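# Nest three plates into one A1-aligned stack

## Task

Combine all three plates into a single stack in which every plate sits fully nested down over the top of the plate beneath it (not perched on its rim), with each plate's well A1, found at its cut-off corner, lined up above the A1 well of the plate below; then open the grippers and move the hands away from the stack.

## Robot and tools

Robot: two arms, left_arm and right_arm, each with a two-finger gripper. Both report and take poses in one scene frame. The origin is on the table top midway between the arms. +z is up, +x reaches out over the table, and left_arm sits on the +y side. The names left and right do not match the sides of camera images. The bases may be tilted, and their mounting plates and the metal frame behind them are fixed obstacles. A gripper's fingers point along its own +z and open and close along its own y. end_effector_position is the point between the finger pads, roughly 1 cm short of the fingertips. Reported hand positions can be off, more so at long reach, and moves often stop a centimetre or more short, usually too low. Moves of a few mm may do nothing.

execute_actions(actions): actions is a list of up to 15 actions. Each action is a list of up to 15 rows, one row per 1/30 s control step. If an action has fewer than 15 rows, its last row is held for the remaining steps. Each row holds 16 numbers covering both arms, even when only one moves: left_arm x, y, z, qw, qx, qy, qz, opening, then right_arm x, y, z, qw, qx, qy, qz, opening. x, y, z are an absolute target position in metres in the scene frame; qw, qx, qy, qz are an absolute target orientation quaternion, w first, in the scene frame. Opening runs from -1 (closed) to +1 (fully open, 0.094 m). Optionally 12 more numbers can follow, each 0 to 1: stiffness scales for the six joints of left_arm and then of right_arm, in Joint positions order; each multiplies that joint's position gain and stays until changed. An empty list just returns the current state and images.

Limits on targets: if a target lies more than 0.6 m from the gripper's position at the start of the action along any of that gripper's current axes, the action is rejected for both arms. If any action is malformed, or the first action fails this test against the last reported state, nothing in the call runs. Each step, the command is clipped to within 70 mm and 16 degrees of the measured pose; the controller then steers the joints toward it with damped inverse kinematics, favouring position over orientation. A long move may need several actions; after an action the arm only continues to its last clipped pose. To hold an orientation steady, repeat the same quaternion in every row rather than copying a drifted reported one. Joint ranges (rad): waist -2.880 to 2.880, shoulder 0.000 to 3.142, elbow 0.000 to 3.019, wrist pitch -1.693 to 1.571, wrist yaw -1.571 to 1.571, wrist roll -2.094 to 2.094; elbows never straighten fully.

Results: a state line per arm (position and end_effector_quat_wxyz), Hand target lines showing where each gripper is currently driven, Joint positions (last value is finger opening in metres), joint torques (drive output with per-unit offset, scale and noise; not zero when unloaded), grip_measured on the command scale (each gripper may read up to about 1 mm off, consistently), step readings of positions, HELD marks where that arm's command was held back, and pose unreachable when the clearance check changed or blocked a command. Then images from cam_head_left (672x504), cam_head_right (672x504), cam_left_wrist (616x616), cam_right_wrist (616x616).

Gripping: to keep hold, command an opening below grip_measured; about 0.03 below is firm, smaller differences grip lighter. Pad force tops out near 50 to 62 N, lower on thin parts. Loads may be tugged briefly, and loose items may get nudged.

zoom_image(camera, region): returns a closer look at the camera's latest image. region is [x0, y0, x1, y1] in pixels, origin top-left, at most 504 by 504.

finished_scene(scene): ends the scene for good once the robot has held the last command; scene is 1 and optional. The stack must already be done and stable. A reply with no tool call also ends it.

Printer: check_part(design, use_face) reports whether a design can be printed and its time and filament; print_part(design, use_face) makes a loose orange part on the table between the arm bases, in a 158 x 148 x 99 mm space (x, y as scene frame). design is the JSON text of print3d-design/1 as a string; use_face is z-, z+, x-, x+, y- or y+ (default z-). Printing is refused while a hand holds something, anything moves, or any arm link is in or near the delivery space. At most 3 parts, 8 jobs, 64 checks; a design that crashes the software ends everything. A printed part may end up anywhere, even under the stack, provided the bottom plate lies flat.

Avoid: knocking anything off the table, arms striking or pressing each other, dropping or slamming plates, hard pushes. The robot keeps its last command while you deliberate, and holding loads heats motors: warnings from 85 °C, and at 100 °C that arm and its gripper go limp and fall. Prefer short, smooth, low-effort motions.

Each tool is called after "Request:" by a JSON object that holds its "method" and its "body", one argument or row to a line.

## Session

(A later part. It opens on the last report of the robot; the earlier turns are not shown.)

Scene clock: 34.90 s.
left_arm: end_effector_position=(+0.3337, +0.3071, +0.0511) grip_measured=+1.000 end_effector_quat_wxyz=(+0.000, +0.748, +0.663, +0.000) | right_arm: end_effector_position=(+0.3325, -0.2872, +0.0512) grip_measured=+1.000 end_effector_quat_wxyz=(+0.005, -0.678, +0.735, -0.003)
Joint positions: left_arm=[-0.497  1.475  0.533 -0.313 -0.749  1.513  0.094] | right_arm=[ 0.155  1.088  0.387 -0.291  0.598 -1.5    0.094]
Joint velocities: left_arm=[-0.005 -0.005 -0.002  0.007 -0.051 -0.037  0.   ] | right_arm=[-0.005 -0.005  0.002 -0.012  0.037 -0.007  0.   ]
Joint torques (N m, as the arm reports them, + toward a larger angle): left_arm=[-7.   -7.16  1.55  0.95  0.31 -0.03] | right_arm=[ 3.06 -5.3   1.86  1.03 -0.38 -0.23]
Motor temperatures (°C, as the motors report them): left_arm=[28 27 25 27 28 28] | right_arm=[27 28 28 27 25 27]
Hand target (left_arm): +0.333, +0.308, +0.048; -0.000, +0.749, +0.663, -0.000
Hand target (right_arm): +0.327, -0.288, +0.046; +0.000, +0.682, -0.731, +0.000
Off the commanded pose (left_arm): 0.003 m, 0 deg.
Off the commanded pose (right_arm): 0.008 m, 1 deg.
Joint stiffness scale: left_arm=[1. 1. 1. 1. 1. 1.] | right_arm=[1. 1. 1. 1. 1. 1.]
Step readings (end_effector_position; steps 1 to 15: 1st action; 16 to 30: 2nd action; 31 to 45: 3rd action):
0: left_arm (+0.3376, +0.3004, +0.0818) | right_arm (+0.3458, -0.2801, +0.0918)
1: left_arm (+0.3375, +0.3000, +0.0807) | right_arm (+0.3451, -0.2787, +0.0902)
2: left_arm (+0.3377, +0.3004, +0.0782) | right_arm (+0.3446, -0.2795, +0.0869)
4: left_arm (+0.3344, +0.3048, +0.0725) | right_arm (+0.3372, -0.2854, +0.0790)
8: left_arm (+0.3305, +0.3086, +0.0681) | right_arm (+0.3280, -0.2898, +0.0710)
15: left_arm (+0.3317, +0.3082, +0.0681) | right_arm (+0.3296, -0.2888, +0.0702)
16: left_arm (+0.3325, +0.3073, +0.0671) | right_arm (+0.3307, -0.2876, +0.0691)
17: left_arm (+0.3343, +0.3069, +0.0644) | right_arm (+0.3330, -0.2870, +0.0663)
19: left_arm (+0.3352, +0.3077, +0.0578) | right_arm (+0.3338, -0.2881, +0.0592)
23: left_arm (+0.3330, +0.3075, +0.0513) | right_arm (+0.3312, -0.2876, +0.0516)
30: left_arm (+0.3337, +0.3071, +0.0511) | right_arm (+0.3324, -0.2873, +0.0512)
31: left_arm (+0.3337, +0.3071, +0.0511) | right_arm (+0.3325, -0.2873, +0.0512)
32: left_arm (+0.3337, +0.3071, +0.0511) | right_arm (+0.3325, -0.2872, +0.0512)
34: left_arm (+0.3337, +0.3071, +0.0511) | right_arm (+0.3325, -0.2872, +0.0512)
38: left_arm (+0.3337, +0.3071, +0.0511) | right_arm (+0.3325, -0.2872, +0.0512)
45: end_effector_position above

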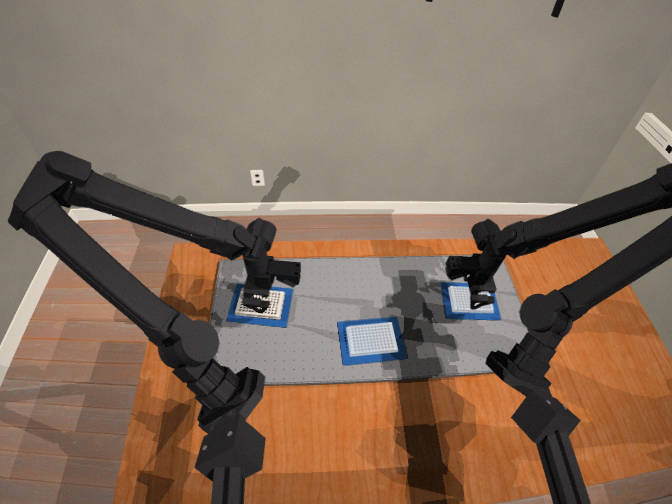

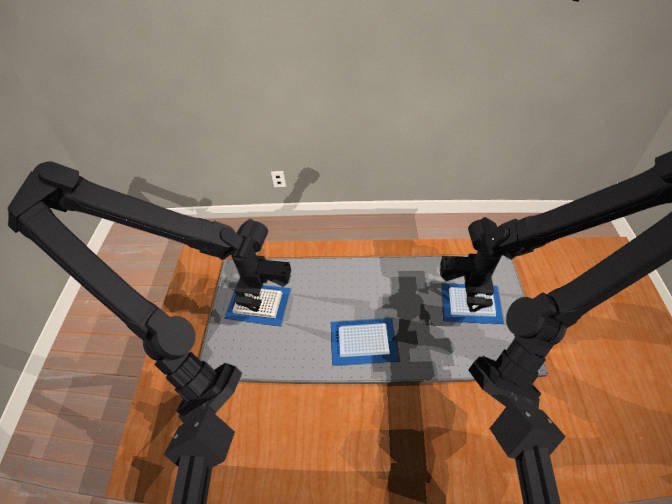

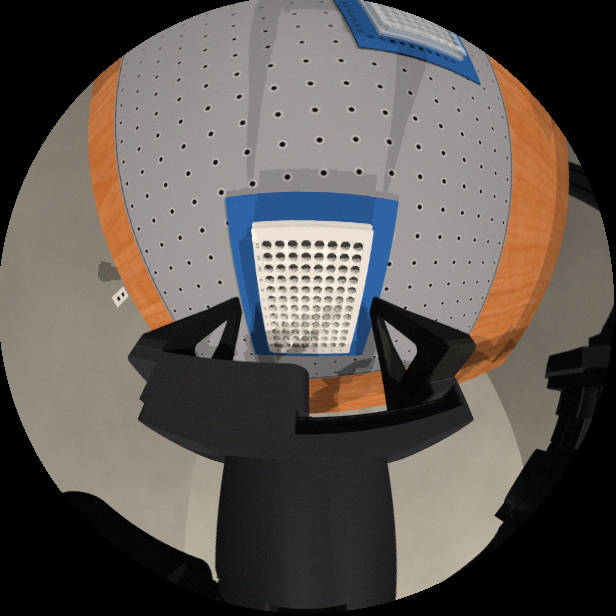

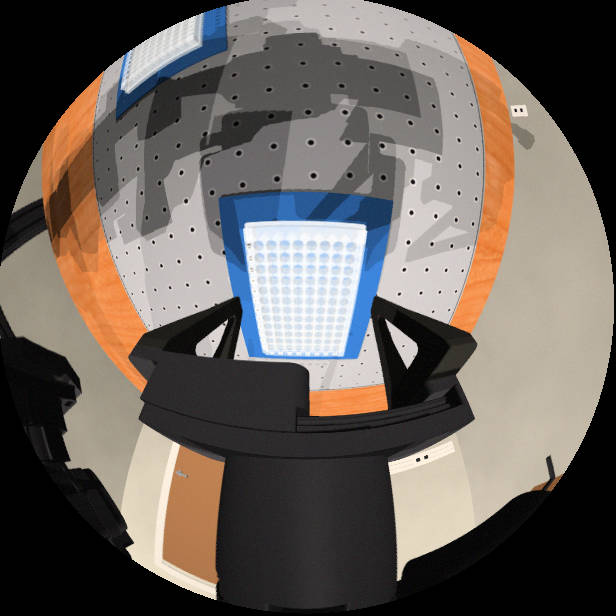

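Request:
{"method": "execute_actions", "body": {
  "actions": [
    [[0.327,0.308,0.042,0,0.752,0.659,0,1,0.33,-0.288,0.09,0,0.6,-0.8,0,1]],
    [[0.327,0.308,0.035,0,0.752,0.659,0,1,0.33,-0.288,0.09,0,0.342,-0.94,0,1]],
    [[0.327,0.308,0.029,0,0.752,0.659,0,1,0.33,-0.288,0.09,0,-0.04,-1,0,1]],
    [[0.327,0.308,0.029,0,0.752,0.659,0,1,0.33,-0.288,0.09,0,-0.42,-0.906,0,1]],
    [[0.327,0.308,0.029,0,0.752,0.659,0,1,0.33,-0.288,0.09,0,-0.42,-0.906,0,1]],
    [[0.327,0.308,0.029,0,0.752,0.659,0,1,0.33,-0.288,0.09,0,-0.737,-0.676,0,1]],
    [[0.327,0.308,0.029,0,0.752,0.659,0,1,0.33,-0.288,0.09,0,-0.737,-0.676,0,1]]
  ]
}}

Request:
{"method": "zoom_image", "body": {
  "camera": "cam_left_wrist",
  "region": [208,190,408,390]
}}

Request:
{"method": "zoom_image", "body": {
  "camera": "cam_head_left",
  "region": [220,270,305,335]
}}

Scene clock: 49.50 s.
left_arm: end_effector_position=(+0.3284, +0.3069, +0.0334) grip_measured=+1.000 end_effector_quat_wxyz=(+0.002, +0.752, +0.660, +0.001) | right_arm: end_effector_position=(+0.3224, -0.2903, +0.0882) grip_measured=+1.000 end_effector_quat_wxyz=(+0.002, +0.733, +0.680, +0.002)
Joint positions: left_arm=[-0.459  1.519  0.512 -0.211 -0.736  1.575  0.094] | right_arm=[ 0.242  0.939  0.386 -0.501  0.646  1.734  0.094]
Joint velocities: left_arm=[-0.015 -0.005  0.002 -0.002  0.051 -0.066  0.   ] | right_arm=[-0.005  0.005 -0.007  0.017  0.051  0.095  0.   ]
Joint torques (N m, as the arm reports them, + toward a larger angle): left_arm=[-6.89 -6.74  1.08  0.93  0.34 -0.04] | right_arm=[ 4.71 -3.56  6.3  -0.49  0.26  0.12]
Motor temperatures (°C, as the motors report them): left_arm=[28 27 25 27 28 28] | right_arm=[27 28 28 27 25 27]
Hand target (left_arm): +0.327, +0.308, +0.029; -0.000, +0.752, +0.659, -0.000
Hand target (right_arm): +0.330, -0.288, +0.090; +0.000, +0.737, +0.676, +0.000
Off the commanded pose (left_arm): 0.005 m, 0 deg.
Off the commanded pose (right_arm): 0.008 m, 1 deg.
Joint stiffness scale: left_arm=[1. 1. 1. 1. 1. 1.] | right_arm=[1. 1. 1. 1. 1. 1.]
Step readings (end_effector_position; steps 1 to 15: 1st action; 16 to 30: 2nd action; 31 to 45: 3rd action; 46 to 60: 4th action; 61 to 75: 5th action; 76 to 90: 6th action; 91 to 105: 7th action):
0: left_arm (+0.3337, +0.3071, +0.0511) | right_arm (+0.3325, -0.2872, +0.0512)
1: left_arm (+0.3336, +0.3070, +0.0508) | right_arm (+0.3304, -0.2885, +0.0529)
2: left_arm (+0.3334, +0.3068, +0.0502) | right_arm (+0.3281, -0.2889, +0.0580)
4: left_arm (+0.3310, +0.3070, +0.0488) | right_arm (+0.3270, -0.2880, +0.0715)
8: left_arm (+0.3272, +0.3071, +0.0468) | right_arm (+0.3272, -0.2883, +0.0875)
15: left_arm (+0.3277, +0.3069, +0.0466) | right_arm (+0.3218, -0.2888, +0.0879)
16: left_arm (+0.3280, +0.3065, +0.0462) | right_arm (+0.3217, -0.2880, +0.0879)
17: left_arm (+0.3289, +0.3064, +0.0450) | right_arm (+0.3217, -0.2871, +0.0879)
19: left_arm (+0.3290, +0.3070, +0.0420) | right_arm (+0.3216, -0.2861, +0.0879)
23: left_arm (+0.3275, +0.3070, +0.0391) | right_arm (+0.3215, -0.2858, +0.0879)
30: left_arm (+0.3278, +0.3069, +0.0391) | right_arm (+0.3217, -0.2880, +0.0879)
31: left_arm (+0.3281, +0.3066, +0.0387) | right_arm (+0.3217, -0.2873, +0.0879)
32: left_arm (+0.3290, +0.3064, +0.0379) | right_arm (+0.3216, -0.2864, +0.0879)
34: left_arm (+0.3292, +0.3068, +0.0355) | right_arm (+0.3215, -0.2851, +0.0879)
38: left_arm (+0.3281, +0.3069, +0.0334) | right_arm (+0.3214, -0.2840, +0.0880)
45: left_arm (+0.3284, +0.3069, +0.0334) | right_arm (+0.3214, -0.2846, +0.0879)
46: left_arm (+0.3284, +0.3069, +0.0334) | right_arm (+0.3214, -0.2842, +0.0879)
47: left_arm (+0.3284, +0.3069, +0.0334) | right_arm (+0.3213, -0.2835, +0.0880)
49: left_arm (+0.3284, +0.3069, +0.0334) | right_arm (+0.3215, -0.2826, +0.0882)
53: left_arm (+0.3284, +0.3069, +0.0334) | right_arm (+0.3219, -0.2828, +0.0885)
60: left_arm (+0.3284, +0.3069, +0.0334) | right_arm (+0.3221, -0.2832, +0.0887)
61: left_arm (+0.3284, +0.3069, +0.0334) | right_arm (+0.3221, -0.2836, +0.0887)
62: left_arm (+0.3284, +0.3069, +0.0334) | right_arm (+0.3222, -0.2841, +0.0886)
64: left_arm (+0.3284, +0.3069, +0.0334) | right_arm (+0.3223, -0.2856, +0.0886)
68: left_arm (+0.3284, +0.3069, +0.0334) | right_arm (+0.3226, -0.2888, +0.0885)
75: left_arm (+0.3284, +0.3069, +0.0334) | right_arm (+0.3226, -0.2903, +0.0884)
76: left_arm (+0.3284, +0.3069, +0.0334) | right_arm (+0.3226, -0.2896, +0.0884)
77: left_arm (+0.3284, +0.3069, +0.0334) | right_arm (+0.3225, -0.2888, +0.0885)
79: left_arm (+0.3284, +0.3069, +0.0334) | right_arm (+0.3224, -0.2875, +0.0885)
83: left_arm (+0.3284, +0.3069, +0.0334) | right_arm (+0.3223, -0.2864, +0.0885)
90: left_arm (+0.3284, +0.3069, +0.0334) | right_arm (+0.3224, -0.2871, +0.0885)
91: left_arm (+0.3284, +0.3069, +0.0334) | right_arm (+0.3224, -0.2878, +0.0885)
92: left_arm (+0.3284, +0.3069, +0.0334) | right_arm (+0.3225, -0.2884, +0.0885)
94: left_arm (+0.3284, +0.3069, +0.0334) | right_arm (+0.3225, -0.2894, +0.0885)
98: left_arm (+0.3284, +0.3069, +0.0334) | right_arm (+0.3226, -0.2902, +0.0884)
105: end_effector_position above

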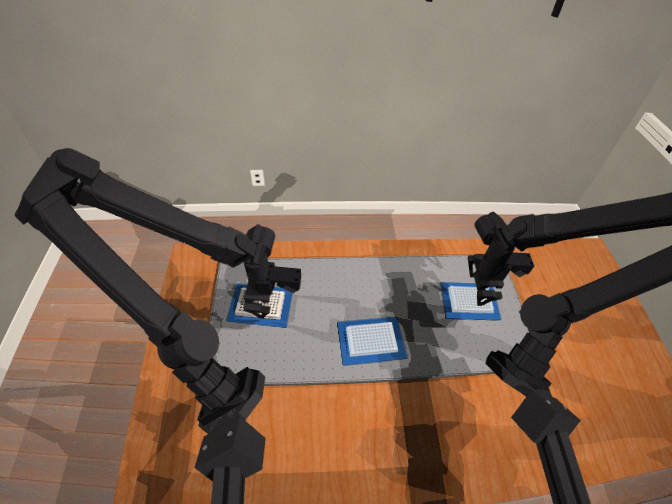

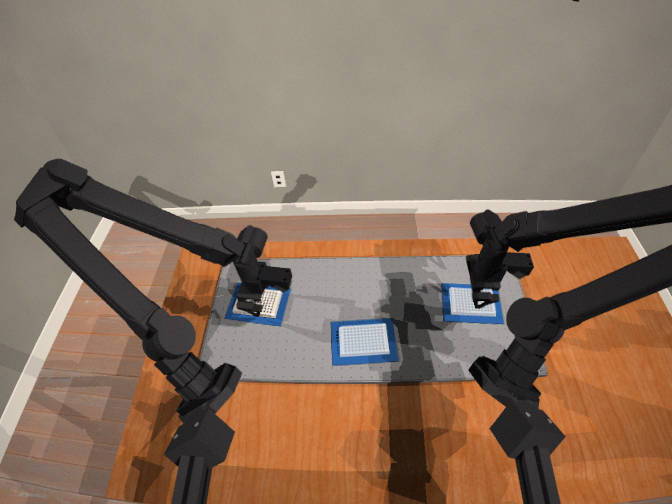

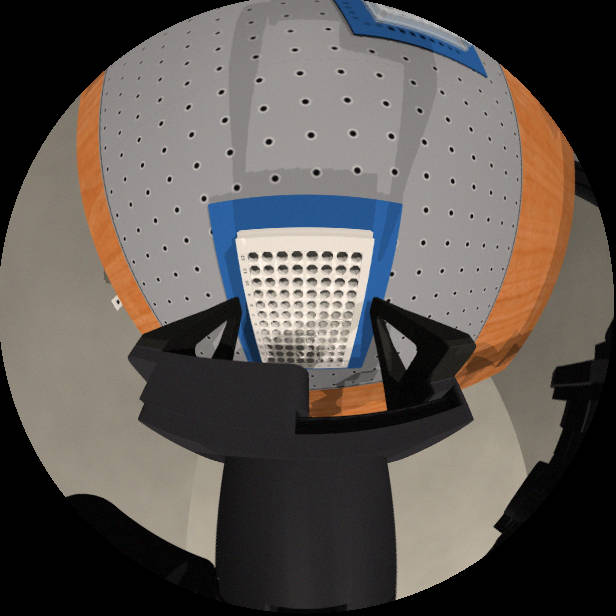

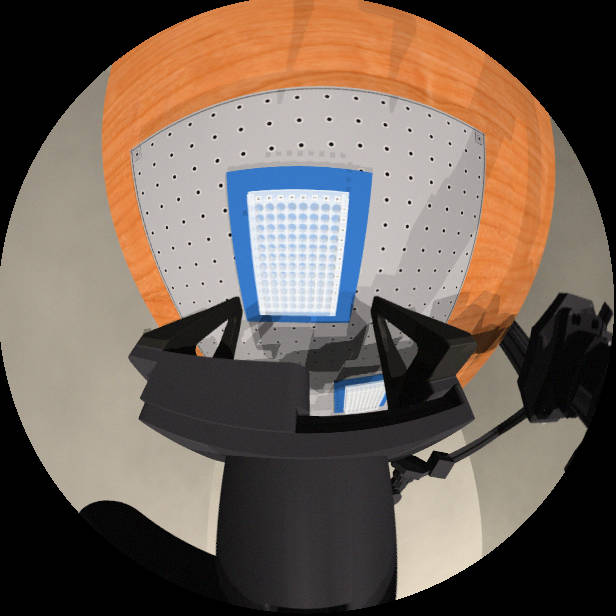

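Region (208, 190, 408, 390) of cam_left_wrist's 616x616 image, scaled by 2.520, with more detail than that image has.

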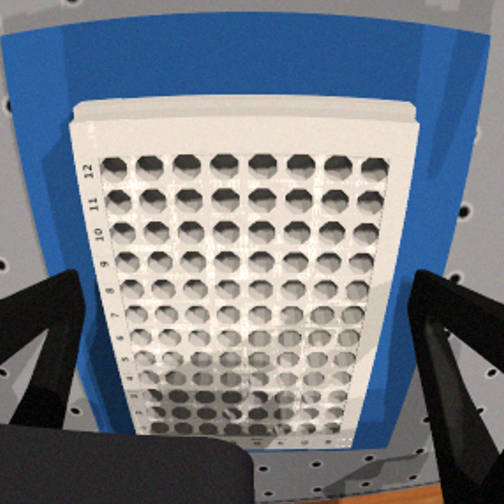

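Region (220, 270, 305, 335) of cam_head_left's 672x504 image, scaled by 5.929, with more detail than that image has; it fills the top 385 rows of this view, and the rest is white.

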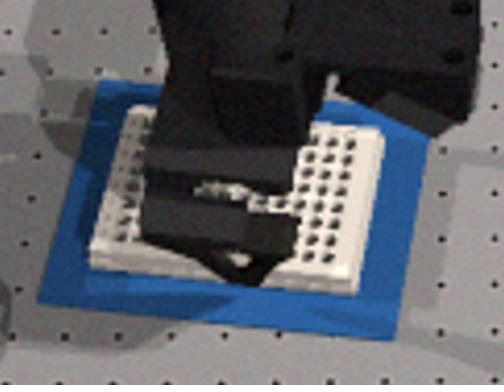

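Request:
{"method": "execute_actions", "body": {
  "actions": [
    [[0.330,0.316,0.027,0,0.752,0.659,0,1,0.326,-0.296,0.065,0,0.737,0.676,0,1]],
    [[0.330,0.316,0.020,0,0.752,0.659,0,1,0.326,-0.296,0.045,0,0.737,0.676,0,1]],
    [[0.330,0.316,0.020,0,0.752,0.659,0.0,0.85,0.326,-0.296,0.032,0,0.737,0.676,0,1]],
    [[0.330,0.316,0.020,0,0.752,0.659,0.0,0.72,0.326,-0.296,0.032,0,0.737,0.676,0,1]]
  ]
}}

Request:
{"method": "zoom_image", "body": {
  "camera": "cam_head_left",
  "region": [220,270,305,335]
}}

Scene clock: 56.37 s.
left_arm: end_effector_position=(+0.3315, +0.3150, +0.0246) grip_measured=+0.734 end_effector_quat_wxyz=(+0.002, +0.751, +0.660, +0.001) | right_arm: end_effector_position=(+0.3328, -0.2955, +0.0378) grip_measured=+1.000 end_effector_quat_wxyz=(+0.004, +0.741, +0.672, +0.006)
Joint positions: left_arm=[-0.419  1.522  0.511 -0.172 -0.721  1.625  0.081] | right_arm=[ 0.096  1.116  0.38  -0.22   0.565  1.599  0.094]
Joint velocities: left_arm=[ 0.005 -0.005 -0.002  0.002 -0.051  0.037 -0.001] | right_arm=[ 0.005 -0.005  0.007 -0.007 -0.022 -0.066  0.   ]
Joint torques (N m, as the arm reports them, + toward a larger angle): left_arm=[-6.69 -6.88  0.86  0.82  0.29 -0.03] | right_arm=[ 2.89 -5.56  1.21  1.02 -0.15 -0.22]
Motor temperatures (°C, as the motors report them): left_arm=[28 27 25 27 28 28] | right_arm=[27 28 28 27 25 27]
Hand target (left_arm): +0.330, +0.316, +0.020; -0.000, +0.752, +0.659, -0.000
Hand target (right_arm): +0.326, -0.296, +0.032; -0.000, +0.737, +0.676, -0.000
Off the commanded pose (left_arm): 0.005 m, 0 deg.
Off the commanded pose (right_arm): 0.009 m, 1 deg.
Joint stiffness scale: left_arm=[1. 1. 1. 1. 1. 1.] | right_arm=[1. 1. 1. 1. 1. 1.]
Step readings (end_effector_position; steps 1 to 15: 1st action; 16 to 30: 2nd action; 31 to 45: 3rd action; 46 to 60: 4th action):
0: left_arm (+0.3284, +0.3069, +0.0334) | right_arm (+0.3224, -0.2903, +0.0882)
1: left_arm (+0.3282, +0.3067, +0.0330) | right_arm (+0.3238, -0.2890, +0.0872)
2: left_arm (+0.3281, +0.3075, +0.0321) | right_arm (+0.3262, -0.2896, +0.0842)
4: left_arm (+0.3275, +0.3108, +0.0297) | right_arm (+0.3281, -0.2947, +0.0770)
8: left_arm (+0.3271, +0.3133, +0.0280) | right_arm (+0.3270, -0.2972, +0.0698)
15: left_arm (+0.3273, +0.3132, +0.0280) | right_arm (+0.3281, -0.2967, +0.0694)
16: left_arm (+0.3278, +0.3128, +0.0277) | right_arm (+0.3295, -0.2955, +0.0684)
17: left_arm (+0.3292, +0.3129, +0.0271) | right_arm (+0.3319, -0.2952, +0.0655)
19: left_arm (+0.3308, +0.3142, +0.0257) | right_arm (+0.3328, -0.2965, +0.0583)
23: left_arm (+0.3315, +0.3152, +0.0247) | right_arm (+0.3302, -0.2959, +0.0505)
30: left_arm (+0.3316, +0.3151, +0.0247) | right_arm (+0.3315, -0.2956, +0.0501)
31: left_arm (+0.3316, +0.3151, +0.0247) | right_arm (+0.3324, -0.2950, +0.0493)
32: left_arm (+0.3316, +0.3151, +0.0247) | right_arm (+0.3339, -0.2947, +0.0475)
34: left_arm (+0.3315, +0.3150, +0.0247) | right_arm (+0.3340, -0.2958, +0.0427)
38: left_arm (+0.3314, +0.3150, +0.0246) | right_arm (+0.3319, -0.2956, +0.0379)
45: left_arm (+0.3314, +0.3150, +0.0246) | right_arm (+0.3328, -0.2955, +0.0378)
46: left_arm (+0.3314, +0.3150, +0.0246) | right_arm (+0.3328, -0.2955, +0.0378)
47: left_arm (+0.3314, +0.3150, +0.0246) | right_arm (+0.3328, -0.2955, +0.0378)
49: left_arm (+0.3315, +0.3150, +0.0246) | right_arm (+0.3328, -0.2955, +0.0378)
53: left_arm (+0.3315, +0.3150, +0.0246) | right_arm (+0.3328, -0.2955, +0.0378)
60: end_effector_position above

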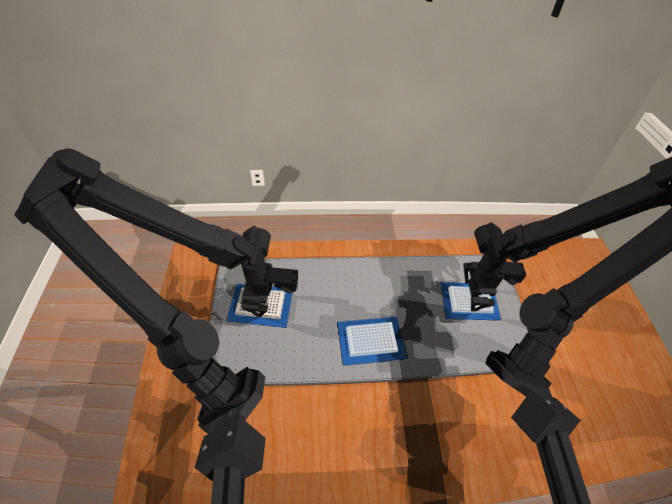

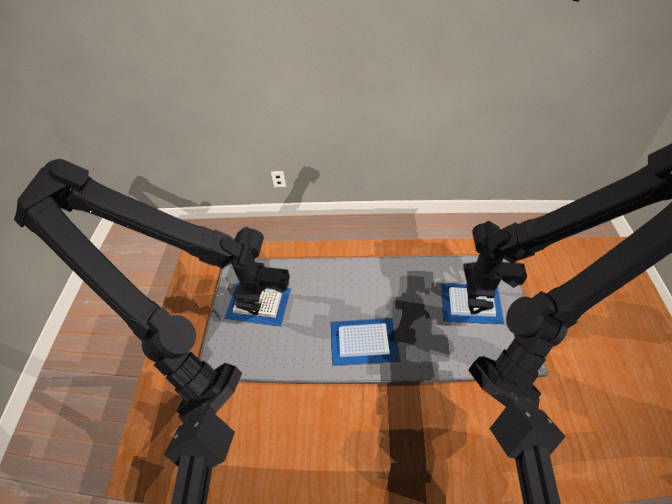

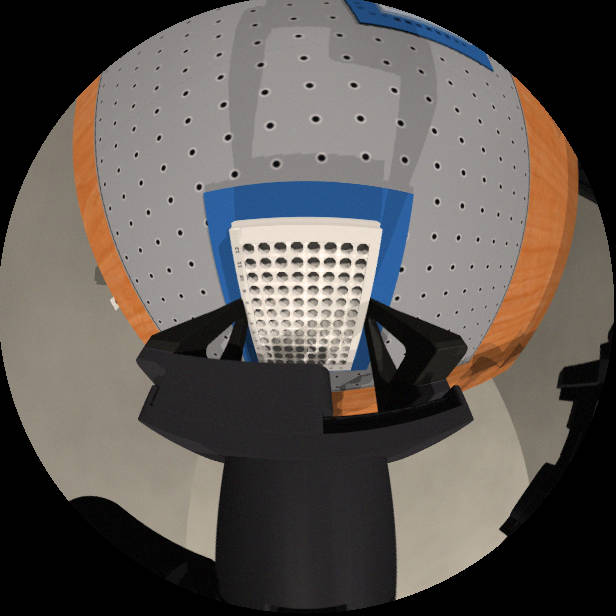

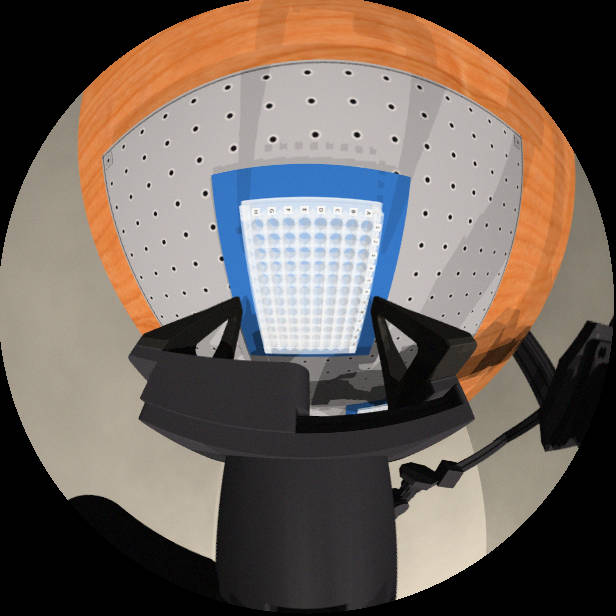

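Region (220, 270, 305, 335) of cam_head_left's 672x504 image, scaled by 5.929, with more detail than that image has; it fills the top 385 rows of this view, and the rest is white.

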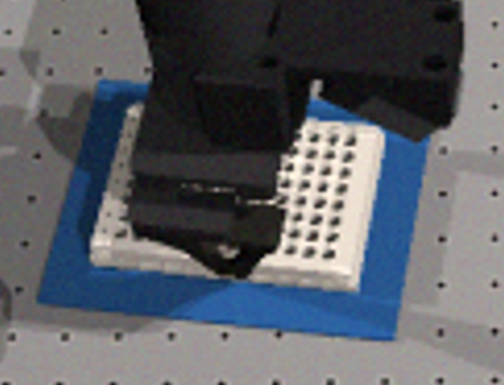

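Request:
{"method": "execute_actions", "body": {
  "actions": [
    [[0.330,0.316,0.022,0,0.752,0.659,0,0.7,0.322,-0.3,0.028,0,0.737,0.676,0,1]],
    [[0.330,0.316,0.05,0,0.752,0.659,0,0.7,0.322,-0.3,0.021,0,0.737,0.676,0,1]],
    [[0.32,0.28,0.085,0,0.74,0.672,0,0.7,0.322,-0.3,0.021,0,0.737,0.676,0,0.85]],
    [[0.29,0.21,0.09,0,0.72,0.694,0,0.7,0.322,-0.3,0.021,0,0.737,0.676,0,0.72]],
    [[0.26,0.14,0.09,0,0.7,0.714,0,0.7,0.322,-0.3,0.021,0,0.737,0.676,0,0.72]],
    [[0.23,0.07,0.09,0,0.685,0.728,0,0.7,0.322,-0.3,0.021,0,0.737,0.676,0,0.72]],
    [[0.215,0.02,0.085,0,0.676,0.737,0,0.7,0.322,-0.3,0.021,0,0.737,0.676,0,0.72]],
    [[0.215,0.02,0.085,0,0.676,0.737,0,0.7,0.322,-0.3,0.021,0,0.737,0.676,0,0.72]]
  ]
}}

Scene clock: 66.33 s.
left_arm: end_effector_position=(+0.2113, +0.0276, +0.0756) grip_measured=+0.722 end_effector_quat_wxyz=(-0.009, +0.678, +0.735, +0.001) | right_arm: end_effector_position=(+0.3283, -0.2989, +0.0269) grip_measured=+0.736 end_effector_quat_wxyz=(+0.004, +0.740, +0.672, +0.006)
Joint positions: left_arm=[-1.174  2.264  0.922 -0.595 -0.734  0.362  0.081] | right_arm=[ 0.058  1.146  0.366 -0.157  0.542  1.562  0.082]
Joint velocities: left_arm=[-0.005 -0.005  0.007  0.017  0.037 -0.051 -0.   ] | right_arm=[-0.005 -0.005 -0.012  0.002 -0.037 -0.007 -0.001]
Joint torques (N m, as the arm reports them, + toward a larger angle): left_arm=[-13.69 -10.3    4.62  -0.34   0.15  -0.3 ] | right_arm=[ 2.94 -5.88  0.87  1.02 -0.16 -0.24]
Motor temperatures (°C, as the motors report them): left_arm=[28 27 25 27 28 28] | right_arm=[27 28 27 27 25 27]
Hand target (left_arm): +0.215, +0.020, +0.085; +0.000, +0.676, +0.737, -0.000
Hand target (right_arm): +0.322, -0.300, +0.021; -0.000, +0.737, +0.676, -0.000
Off the commanded pose (left_arm): 0.013 m, 1 deg.
Off the commanded pose (right_arm): 0.009 m, 1 deg.
Joint stiffness scale: left_arm=[1. 1. 1. 1. 1. 1.] | right_arm=[1. 1. 1. 1. 1. 1.]
Step readings (end_effector_position; steps 1 to 15: 1st action; 16 to 30: 2nd action; 31 to 45: 3rd action; 46 to 60: 4th action; 61 to 75: 5th action; 76 to 90: 6th action; 91 to 105: 7th action; 106 to 120: 8th action):
0: left_arm (+0.3315, +0.3150, +0.0246) | right_arm (+0.3328, -0.2955, +0.0378)
1: left_arm (+0.3315, +0.3150, +0.0246) | right_arm (+0.3326, -0.2949, +0.0375)
2: left_arm (+0.3315, +0.3150, +0.0246) | right_arm (+0.3325, -0.2953, +0.0368)
4: left_arm (+0.3315, +0.3150, +0.0246) | right_arm (+0.3300, -0.2976, +0.0351)
8: left_arm (+0.3315, +0.3150, +0.0246) | right_arm (+0.3275, -0.2994, +0.0338)
15: left_arm (+0.3315, +0.3150, +0.0246) | right_arm (+0.3280, -0.2994, +0.0338)
16: left_arm (+0.3300, +0.3160, +0.0258) | right_arm (+0.3288, -0.2990, +0.0334)
17: left_arm (+0.3275, +0.3171, +0.0285) | right_arm (+0.3295, -0.2989, +0.0323)
19: left_arm (+0.3248, +0.3172, +0.0355) | right_arm (+0.3294, -0.2993, +0.0296)
23: left_arm (+0.3270, +0.3177, +0.0434) | right_arm (+0.3277, -0.2989, +0.0270)
30: left_arm (+0.3260, +0.3182, +0.0437) | right_arm (+0.3282, -0.2989, +0.0269)
31: left_arm (+0.3250, +0.3185, +0.0460) | right_arm (+0.3282, -0.2989, +0.0269)
32: left_arm (+0.3224, +0.3141, +0.0516) | right_arm (+0.3282, -0.2989, +0.0269)
34: left_arm (+0.3174, +0.2955, +0.0671) | right_arm (+0.3282, -0.2989, +0.0269)
38: left_arm (+0.3114, +0.2795, +0.0828) | right_arm (+0.3282, -0.2989, +0.0269)
45: left_arm (+0.3125, +0.2810, +0.0840) | right_arm (+0.3282, -0.2989, +0.0269)
46: left_arm (+0.3111, +0.2785, +0.0844) | right_arm (+0.3283, -0.2989, +0.0269)
47: left_arm (+0.3089, +0.2695, +0.0864) | right_arm (+0.3283, -0.2989, +0.0269)
49: left_arm (+0.2979, +0.2423, +0.0903) | right_arm (+0.3283, -0.2989, +0.0269)
53: left_arm (+0.2750, +0.2128, +0.0850) | right_arm (+0.3283, -0.2989, +0.0269)
60: left_arm (+0.2741, +0.2124, +0.0834) | right_arm (+0.3283, -0.2989, +0.0269)
61: left_arm (+0.2738, +0.2084, +0.0840) | right_arm (+0.3283, -0.2989, +0.0269)
62: left_arm (+0.2726, +0.1988, +0.0855) | right_arm (+0.3283, -0.2989, +0.0269)
64: left_arm (+0.2661, +0.1722, +0.0881) | right_arm (+0.3283, -0.2989, +0.0269)
68: left_arm (+0.2515, +0.1425, +0.0846) | right_arm (+0.3283, -0.2989, +0.0269)
75: left_arm (+0.2476, +0.1442, +0.0828) | right_arm (+0.3283, -0.2989, +0.0269)
76: left_arm (+0.2457, +0.1403, +0.0832) | right_arm (+0.3283, -0.2989, +0.0269)
77: left_arm (+0.2438, +0.1311, +0.0839) | right_arm (+0.3283, -0.2989, +0.0269)
79: left_arm (+0.2379, +0.1040, +0.0851) | right_arm (+0.3283, -0.2989, +0.0269)
83: left_arm (+0.2246, +0.0718, +0.0836) | right_arm (+0.3283, -0.2989, +0.0269)
90: left_arm (+0.2205, +0.0748, +0.0823) | right_arm (+0.3283, -0.2989, +0.0269)
91: left_arm (+0.2197, +0.0720, +0.0823) | right_arm (+0.3283, -0.2989, +0.0269)
92: left_arm (+0.2193, +0.0654, +0.0818) | right_arm (+0.3283, -0.2989, +0.0269)
94: left_arm (+0.2187, +0.0455, +0.0797) | right_arm (+0.3283, -0.2989, +0.0269)
98: left_arm (+0.2134, +0.0252, +0.0760) | right_arm (+0.3283, -0.2989, +0.0269)
105: left_arm (+0.2114, +0.0273, +0.0756) | right_arm (+0.3283, -0.2989, +0.0269)
106: left_arm (+0.2114, +0.0273, +0.0756) | right_arm (+0.3283, -0.2989, +0.0269)
107: left_arm (+0.2114, +0.0273, +0.0756) | right_arm (+0.3283, -0.2989, +0.0269)
109: left_arm (+0.2113, +0.0276, +0.0756) | right_arm (+0.3283, -0.2989, +0.0269)
113: left_arm (+0.2113, +0.0276, +0.0756) | right_arm (+0.3283, -0.2989, +0.0269)
120: end_effector_position above

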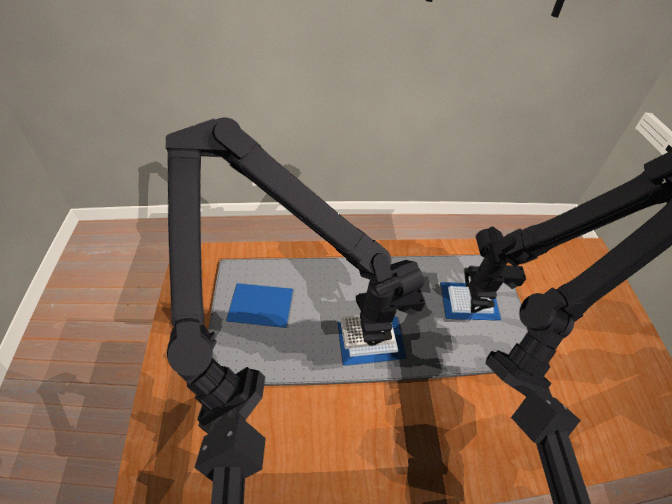

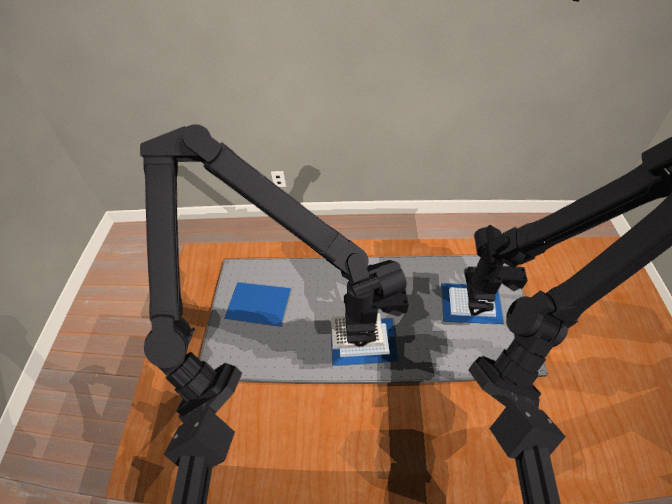

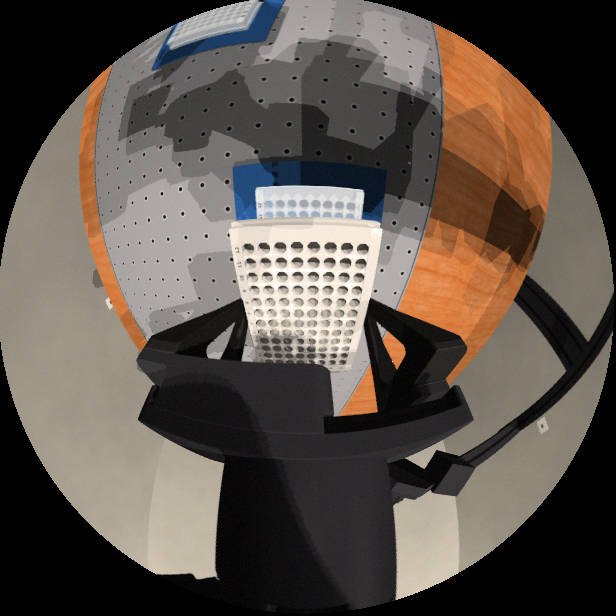

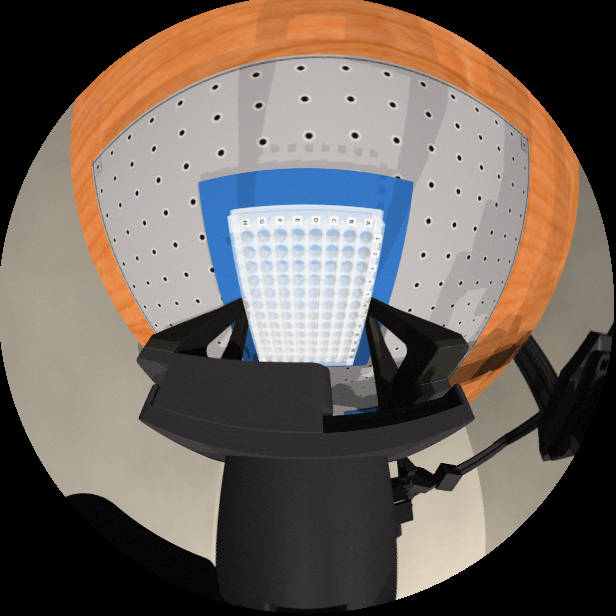

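Request:
{"method": "execute_actions", "body": {
  "actions": [
    [[0.214,0.01,0.072,0,0.68,0.733,0,0.69,0.322,-0.3,0.024,0,0.737,0.676,0,0.695]],
    [[0.214,0.01,0.06,0,0.68,0.733,0,0.69,0.328,-0.3,0.055,0,0.737,0.676,0,0.695]],
    [[0.214,0.01,0.054,0,0.68,0.733,0,0.69,0.335,-0.3,0.09,0,0.737,0.676,0,0.695]],
    [[0.214,0.01,0.054,0,0.68,0.733,0,0.69,0.335,-0.3,0.09,0,0.45,0.893,0,0.695]],
    [[0.214,0.01,0.054,0,0.68,0.733,0,0.69,0.335,-0.3,0.09,0,0.1,0.995,0,0.695]],
    [[0.214,0.01,0.054,0,0.68,0.733,0,0.69,0.335,-0.3,0.09,0,-0.25,0.968,0,0.695]],
    [[0.214,0.01,0.054,0,0.68,0.733,0,0.69,0.335,-0.3,0.09,0,-0.55,0.835,0,0.695]],
    [[0.214,0.01,0.054,0,0.68,0.733,0,0.69,0.335,-0.3,0.09,0,-0.733,0.68,0,0.695]]
  ]
}}

Request:
{"method": "zoom_image", "body": {
  "camera": "cam_left_wrist",
  "region": [208,160,408,280]
}}

Request:
{"method": "zoom_image", "body": {
  "camera": "cam_head_left",
  "region": [330,310,415,370]
}}

Scene clock: 77.87 s.
left_arm: end_effector_position=(+0.2066, +0.0180, +0.0568) grip_measured=+0.722 end_effector_quat_wxyz=(-0.006, +0.685, +0.728, +0.002) | right_arm: end_effector_position=(+0.3240, -0.2961, +0.0873) grip_measured=+0.727 end_effector_quat_wxyz=(+0.015, +0.698, -0.716, -0.004)
Joint positions: left_arm=[-1.158  2.321  0.936 -0.533 -0.744  0.404  0.081] | right_arm=[ 0.226  0.954  0.411 -0.541  0.65  -1.45   0.081]
Joint velocities: left_arm=[-0.015 -0.015 -0.002 -0.002 -0.051  0.022  0.   ] | right_arm=[-0.005  0.005  0.007  0.017 -0.081 -0.784  0.   ]
Joint torques (N m, as the arm reports them, + toward a larger angle): left_arm=[-11.47  -9.84   4.52   0.99  -0.02  -0.04] | right_arm=[ 2.86 -6.91  5.37  0.47 -0.33 -0.18]
Motor temperatures (°C, as the motors report them): left_arm=[28 27 25 27 28 28] | right_arm=[27 28 27 27 25 27]
Hand target (left_arm): +0.214, +0.010, +0.054; +0.000, +0.680, +0.733, +0.000
Hand target (right_arm): +0.335, -0.300, +0.090; +0.005, +0.730, -0.683, +0.002
Off the commanded pose (left_arm): 0.011 m, 1 deg.
Off the commanded pose (right_arm): 0.012 m, 6 deg.
Joint stiffness scale: left_arm=[1. 1. 1. 1. 1. 1.] | right_arm=[1. 1. 1. 1. 1. 1.]
Step readings (end_effector_position; steps 1 to 15: 1st action; 16 to 30: 2nd action; 31 to 45: 3rd action; 46 to 60: 4th action; 61 to 75: 5th action; 76 to 90: 6th action; 91 to 105: 7th action; 106 to 120: 8th action):
0: left_arm (+0.2113, +0.0276, +0.0756) | right_arm (+0.3283, -0.2989, +0.0269)
1: left_arm (+0.2110, +0.0274, +0.0752) | right_arm (+0.3283, -0.2989, +0.0269)
2: left_arm (+0.2108, +0.0265, +0.0746) | right_arm (+0.3283, -0.2989, +0.0269)
4: left_arm (+0.2095, +0.0244, +0.0723) | right_arm (+0.3283, -0.2989, +0.0269)
8: left_arm (+0.2060, +0.0240, +0.0686) | right_arm (+0.3283, -0.2989, +0.0269)
15: left_arm (+0.2055, +0.0241, +0.0682) | right_arm (+0.3283, -0.2989, +0.0269)
16: left_arm (+0.2062, +0.0233, +0.0679) | right_arm (+0.3263, -0.3003, +0.0283)
17: left_arm (+0.2069, +0.0217, +0.0673) | right_arm (+0.3229, -0.3008, +0.0320)
19: left_arm (+0.2073, +0.0190, +0.0656) | right_arm (+0.3221, -0.3002, +0.0416)
23: left_arm (+0.2055, +0.0185, +0.0629) | right_arm (+0.3263, -0.3008, +0.0528)
30: left_arm (+0.2053, +0.0186, +0.0625) | right_arm (+0.3243, -0.3010, +0.0531)
31: left_arm (+0.2057, +0.0182, +0.0622) | right_arm (+0.3227, -0.3026, +0.0549)
32: left_arm (+0.2063, +0.0176, +0.0616) | right_arm (+0.3196, -0.3026, +0.0595)
34: left_arm (+0.2069, +0.0171, +0.0597) | right_arm (+0.3192, -0.2993, +0.0710)
38: left_arm (+0.2068, +0.0180, +0.0571) | right_arm (+0.3251, -0.2981, +0.0845)
45: left_arm (+0.2066, +0.0180, +0.0568) | right_arm (+0.3254, -0.2990, +0.0856)
46: left_arm (+0.2066, +0.0180, +0.0568) | right_arm (+0.3249, -0.3002, +0.0857)
47: left_arm (+0.2066, +0.0180, +0.0568) | right_arm (+0.3241, -0.3016, +0.0859)
49: left_arm (+0.2066, +0.0180, +0.0568) | right_arm (+0.3237, -0.3032, +0.0866)
53: left_arm (+0.2066, +0.0180, +0.0568) | right_arm (+0.3248, -0.3022, +0.0875)
60: left_arm (+0.2066, +0.0180, +0.0568) | right_arm (+0.3246, -0.2993, +0.0875)
61: left_arm (+0.2066, +0.0180, +0.0568) | right_arm (+0.3245, -0.3000, +0.0875)
62: left_arm (+0.2066, +0.0180, +0.0568) | right_arm (+0.3242, -0.3012, +0.0875)
64: left_arm (+0.2066, +0.0180, +0.0568) | right_arm (+0.3243, -0.3027, +0.0875)
68: left_arm (+0.2066, +0.0180, +0.0568) | right_arm (+0.3247, -0.3026, +0.0874)
75: left_arm (+0.2066, +0.0180, +0.0568) | right_arm (+0.3245, -0.3004, +0.0874)
76: left_arm (+0.2066, +0.0180, +0.0568) | right_arm (+0.3243, -0.3009, +0.0873)
77: left_arm (+0.2066, +0.0180, +0.0568) | right_arm (+0.3241, -0.3018, +0.0873)
79: left_arm (+0.2066, +0.0180, +0.0568) | right_arm (+0.3237, -0.3028, +0.0873)
83: left_arm (+0.2066, +0.0180, +0.0568) | right_arm (+0.3234, -0.3024, +0.0871)
90: left_arm (+0.2066, +0.0180, +0.0568) | right_arm (+0.3233, -0.3005, +0.0871)
91: left_arm (+0.2066, +0.0180, +0.0568) | right_arm (+0.3232, -0.3009, +0.0870)
92: left_arm (+0.2066, +0.0180, +0.0568) | right_arm (+0.3231, -0.3017, +0.0871)
94: left_arm (+0.2066, +0.0180, +0.0568) | right_arm (+0.3236, -0.3026, +0.0872)
98: left_arm (+0.2066, +0.0180, +0.0568) | right_arm (+0.3245, -0.3026, +0.0874)
105: left_arm (+0.2066, +0.0180, +0.0568) | right_arm (+0.3243, -0.3003, +0.0873)
106: left_arm (+0.2066, +0.0180, +0.0568) | right_arm (+0.3243, -0.3005, +0.0873)
107: left_arm (+0.2066, +0.0180, +0.0568) | right_arm (+0.3244, -0.3009, +0.0873)
109: left_arm (+0.2066, +0.0180, +0.0568) | right_arm (+0.3244, -0.3012, +0.0873)
113: left_arm (+0.2066, +0.0180, +0.0568) | right_arm (+0.3244, -0.3012, +0.0873)
120: end_effector_position above

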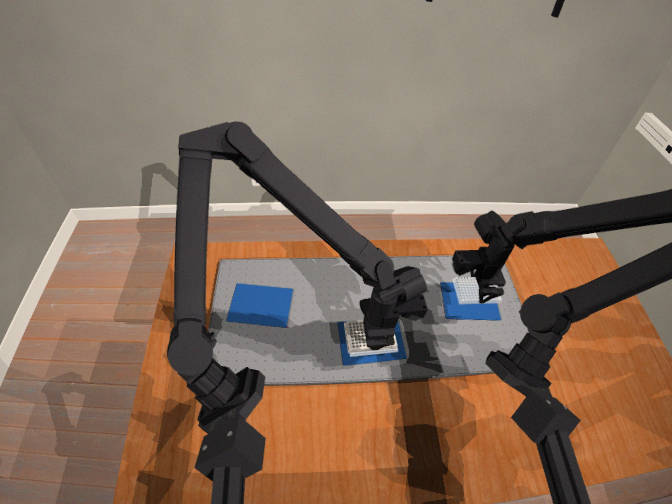

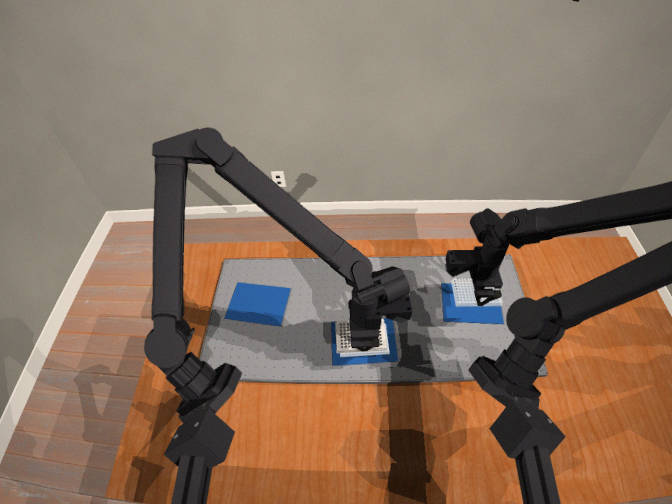

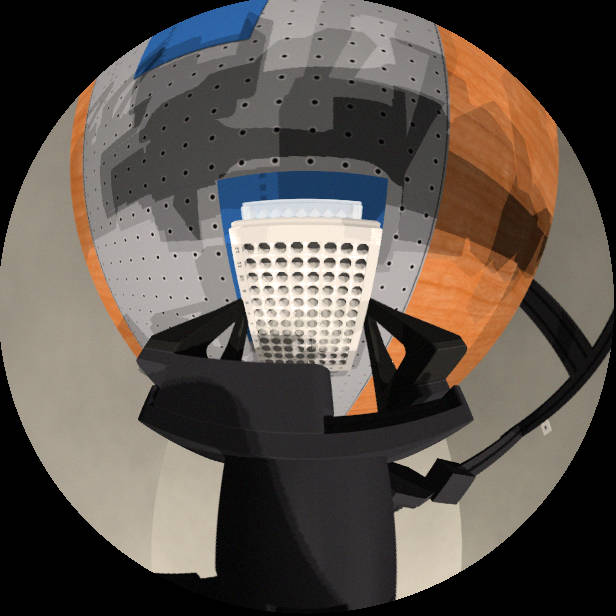

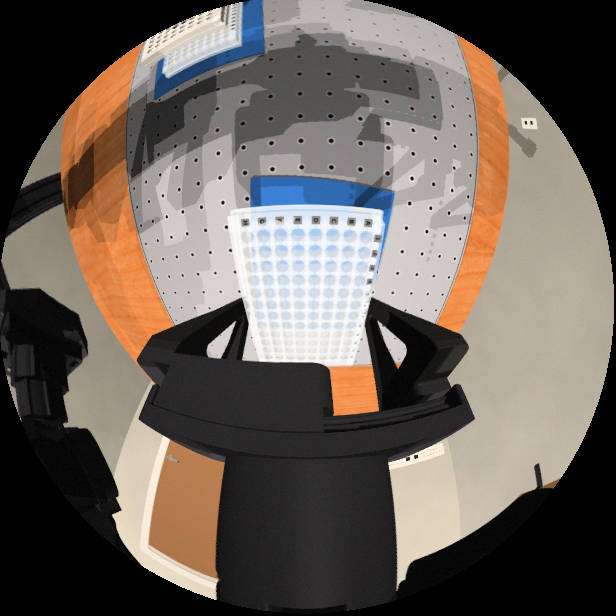

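Region (208, 160, 408, 280) of cam_left_wrist's 616x616 image, scaled by 2.520, with more detail than that image has; it fills the top 302 rows of this view, and the rest is white.

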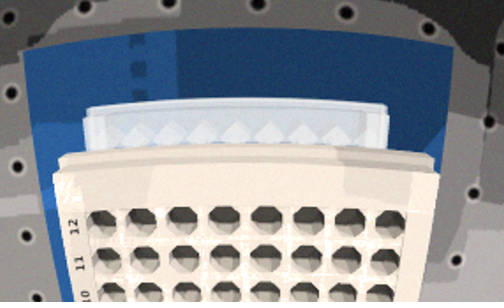

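Region (330, 310, 415, 370) of cam_head_left's 672x504 image, scaled by 5.929, with more detail than that image has; it fills the top 356 rows of this view, and the rest is white.

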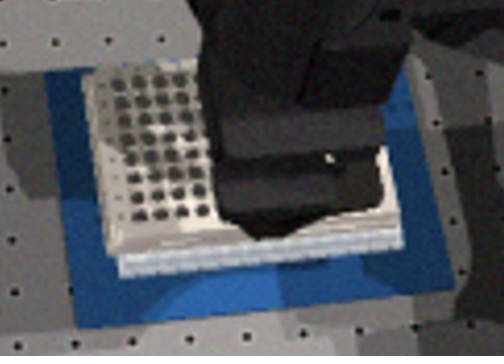

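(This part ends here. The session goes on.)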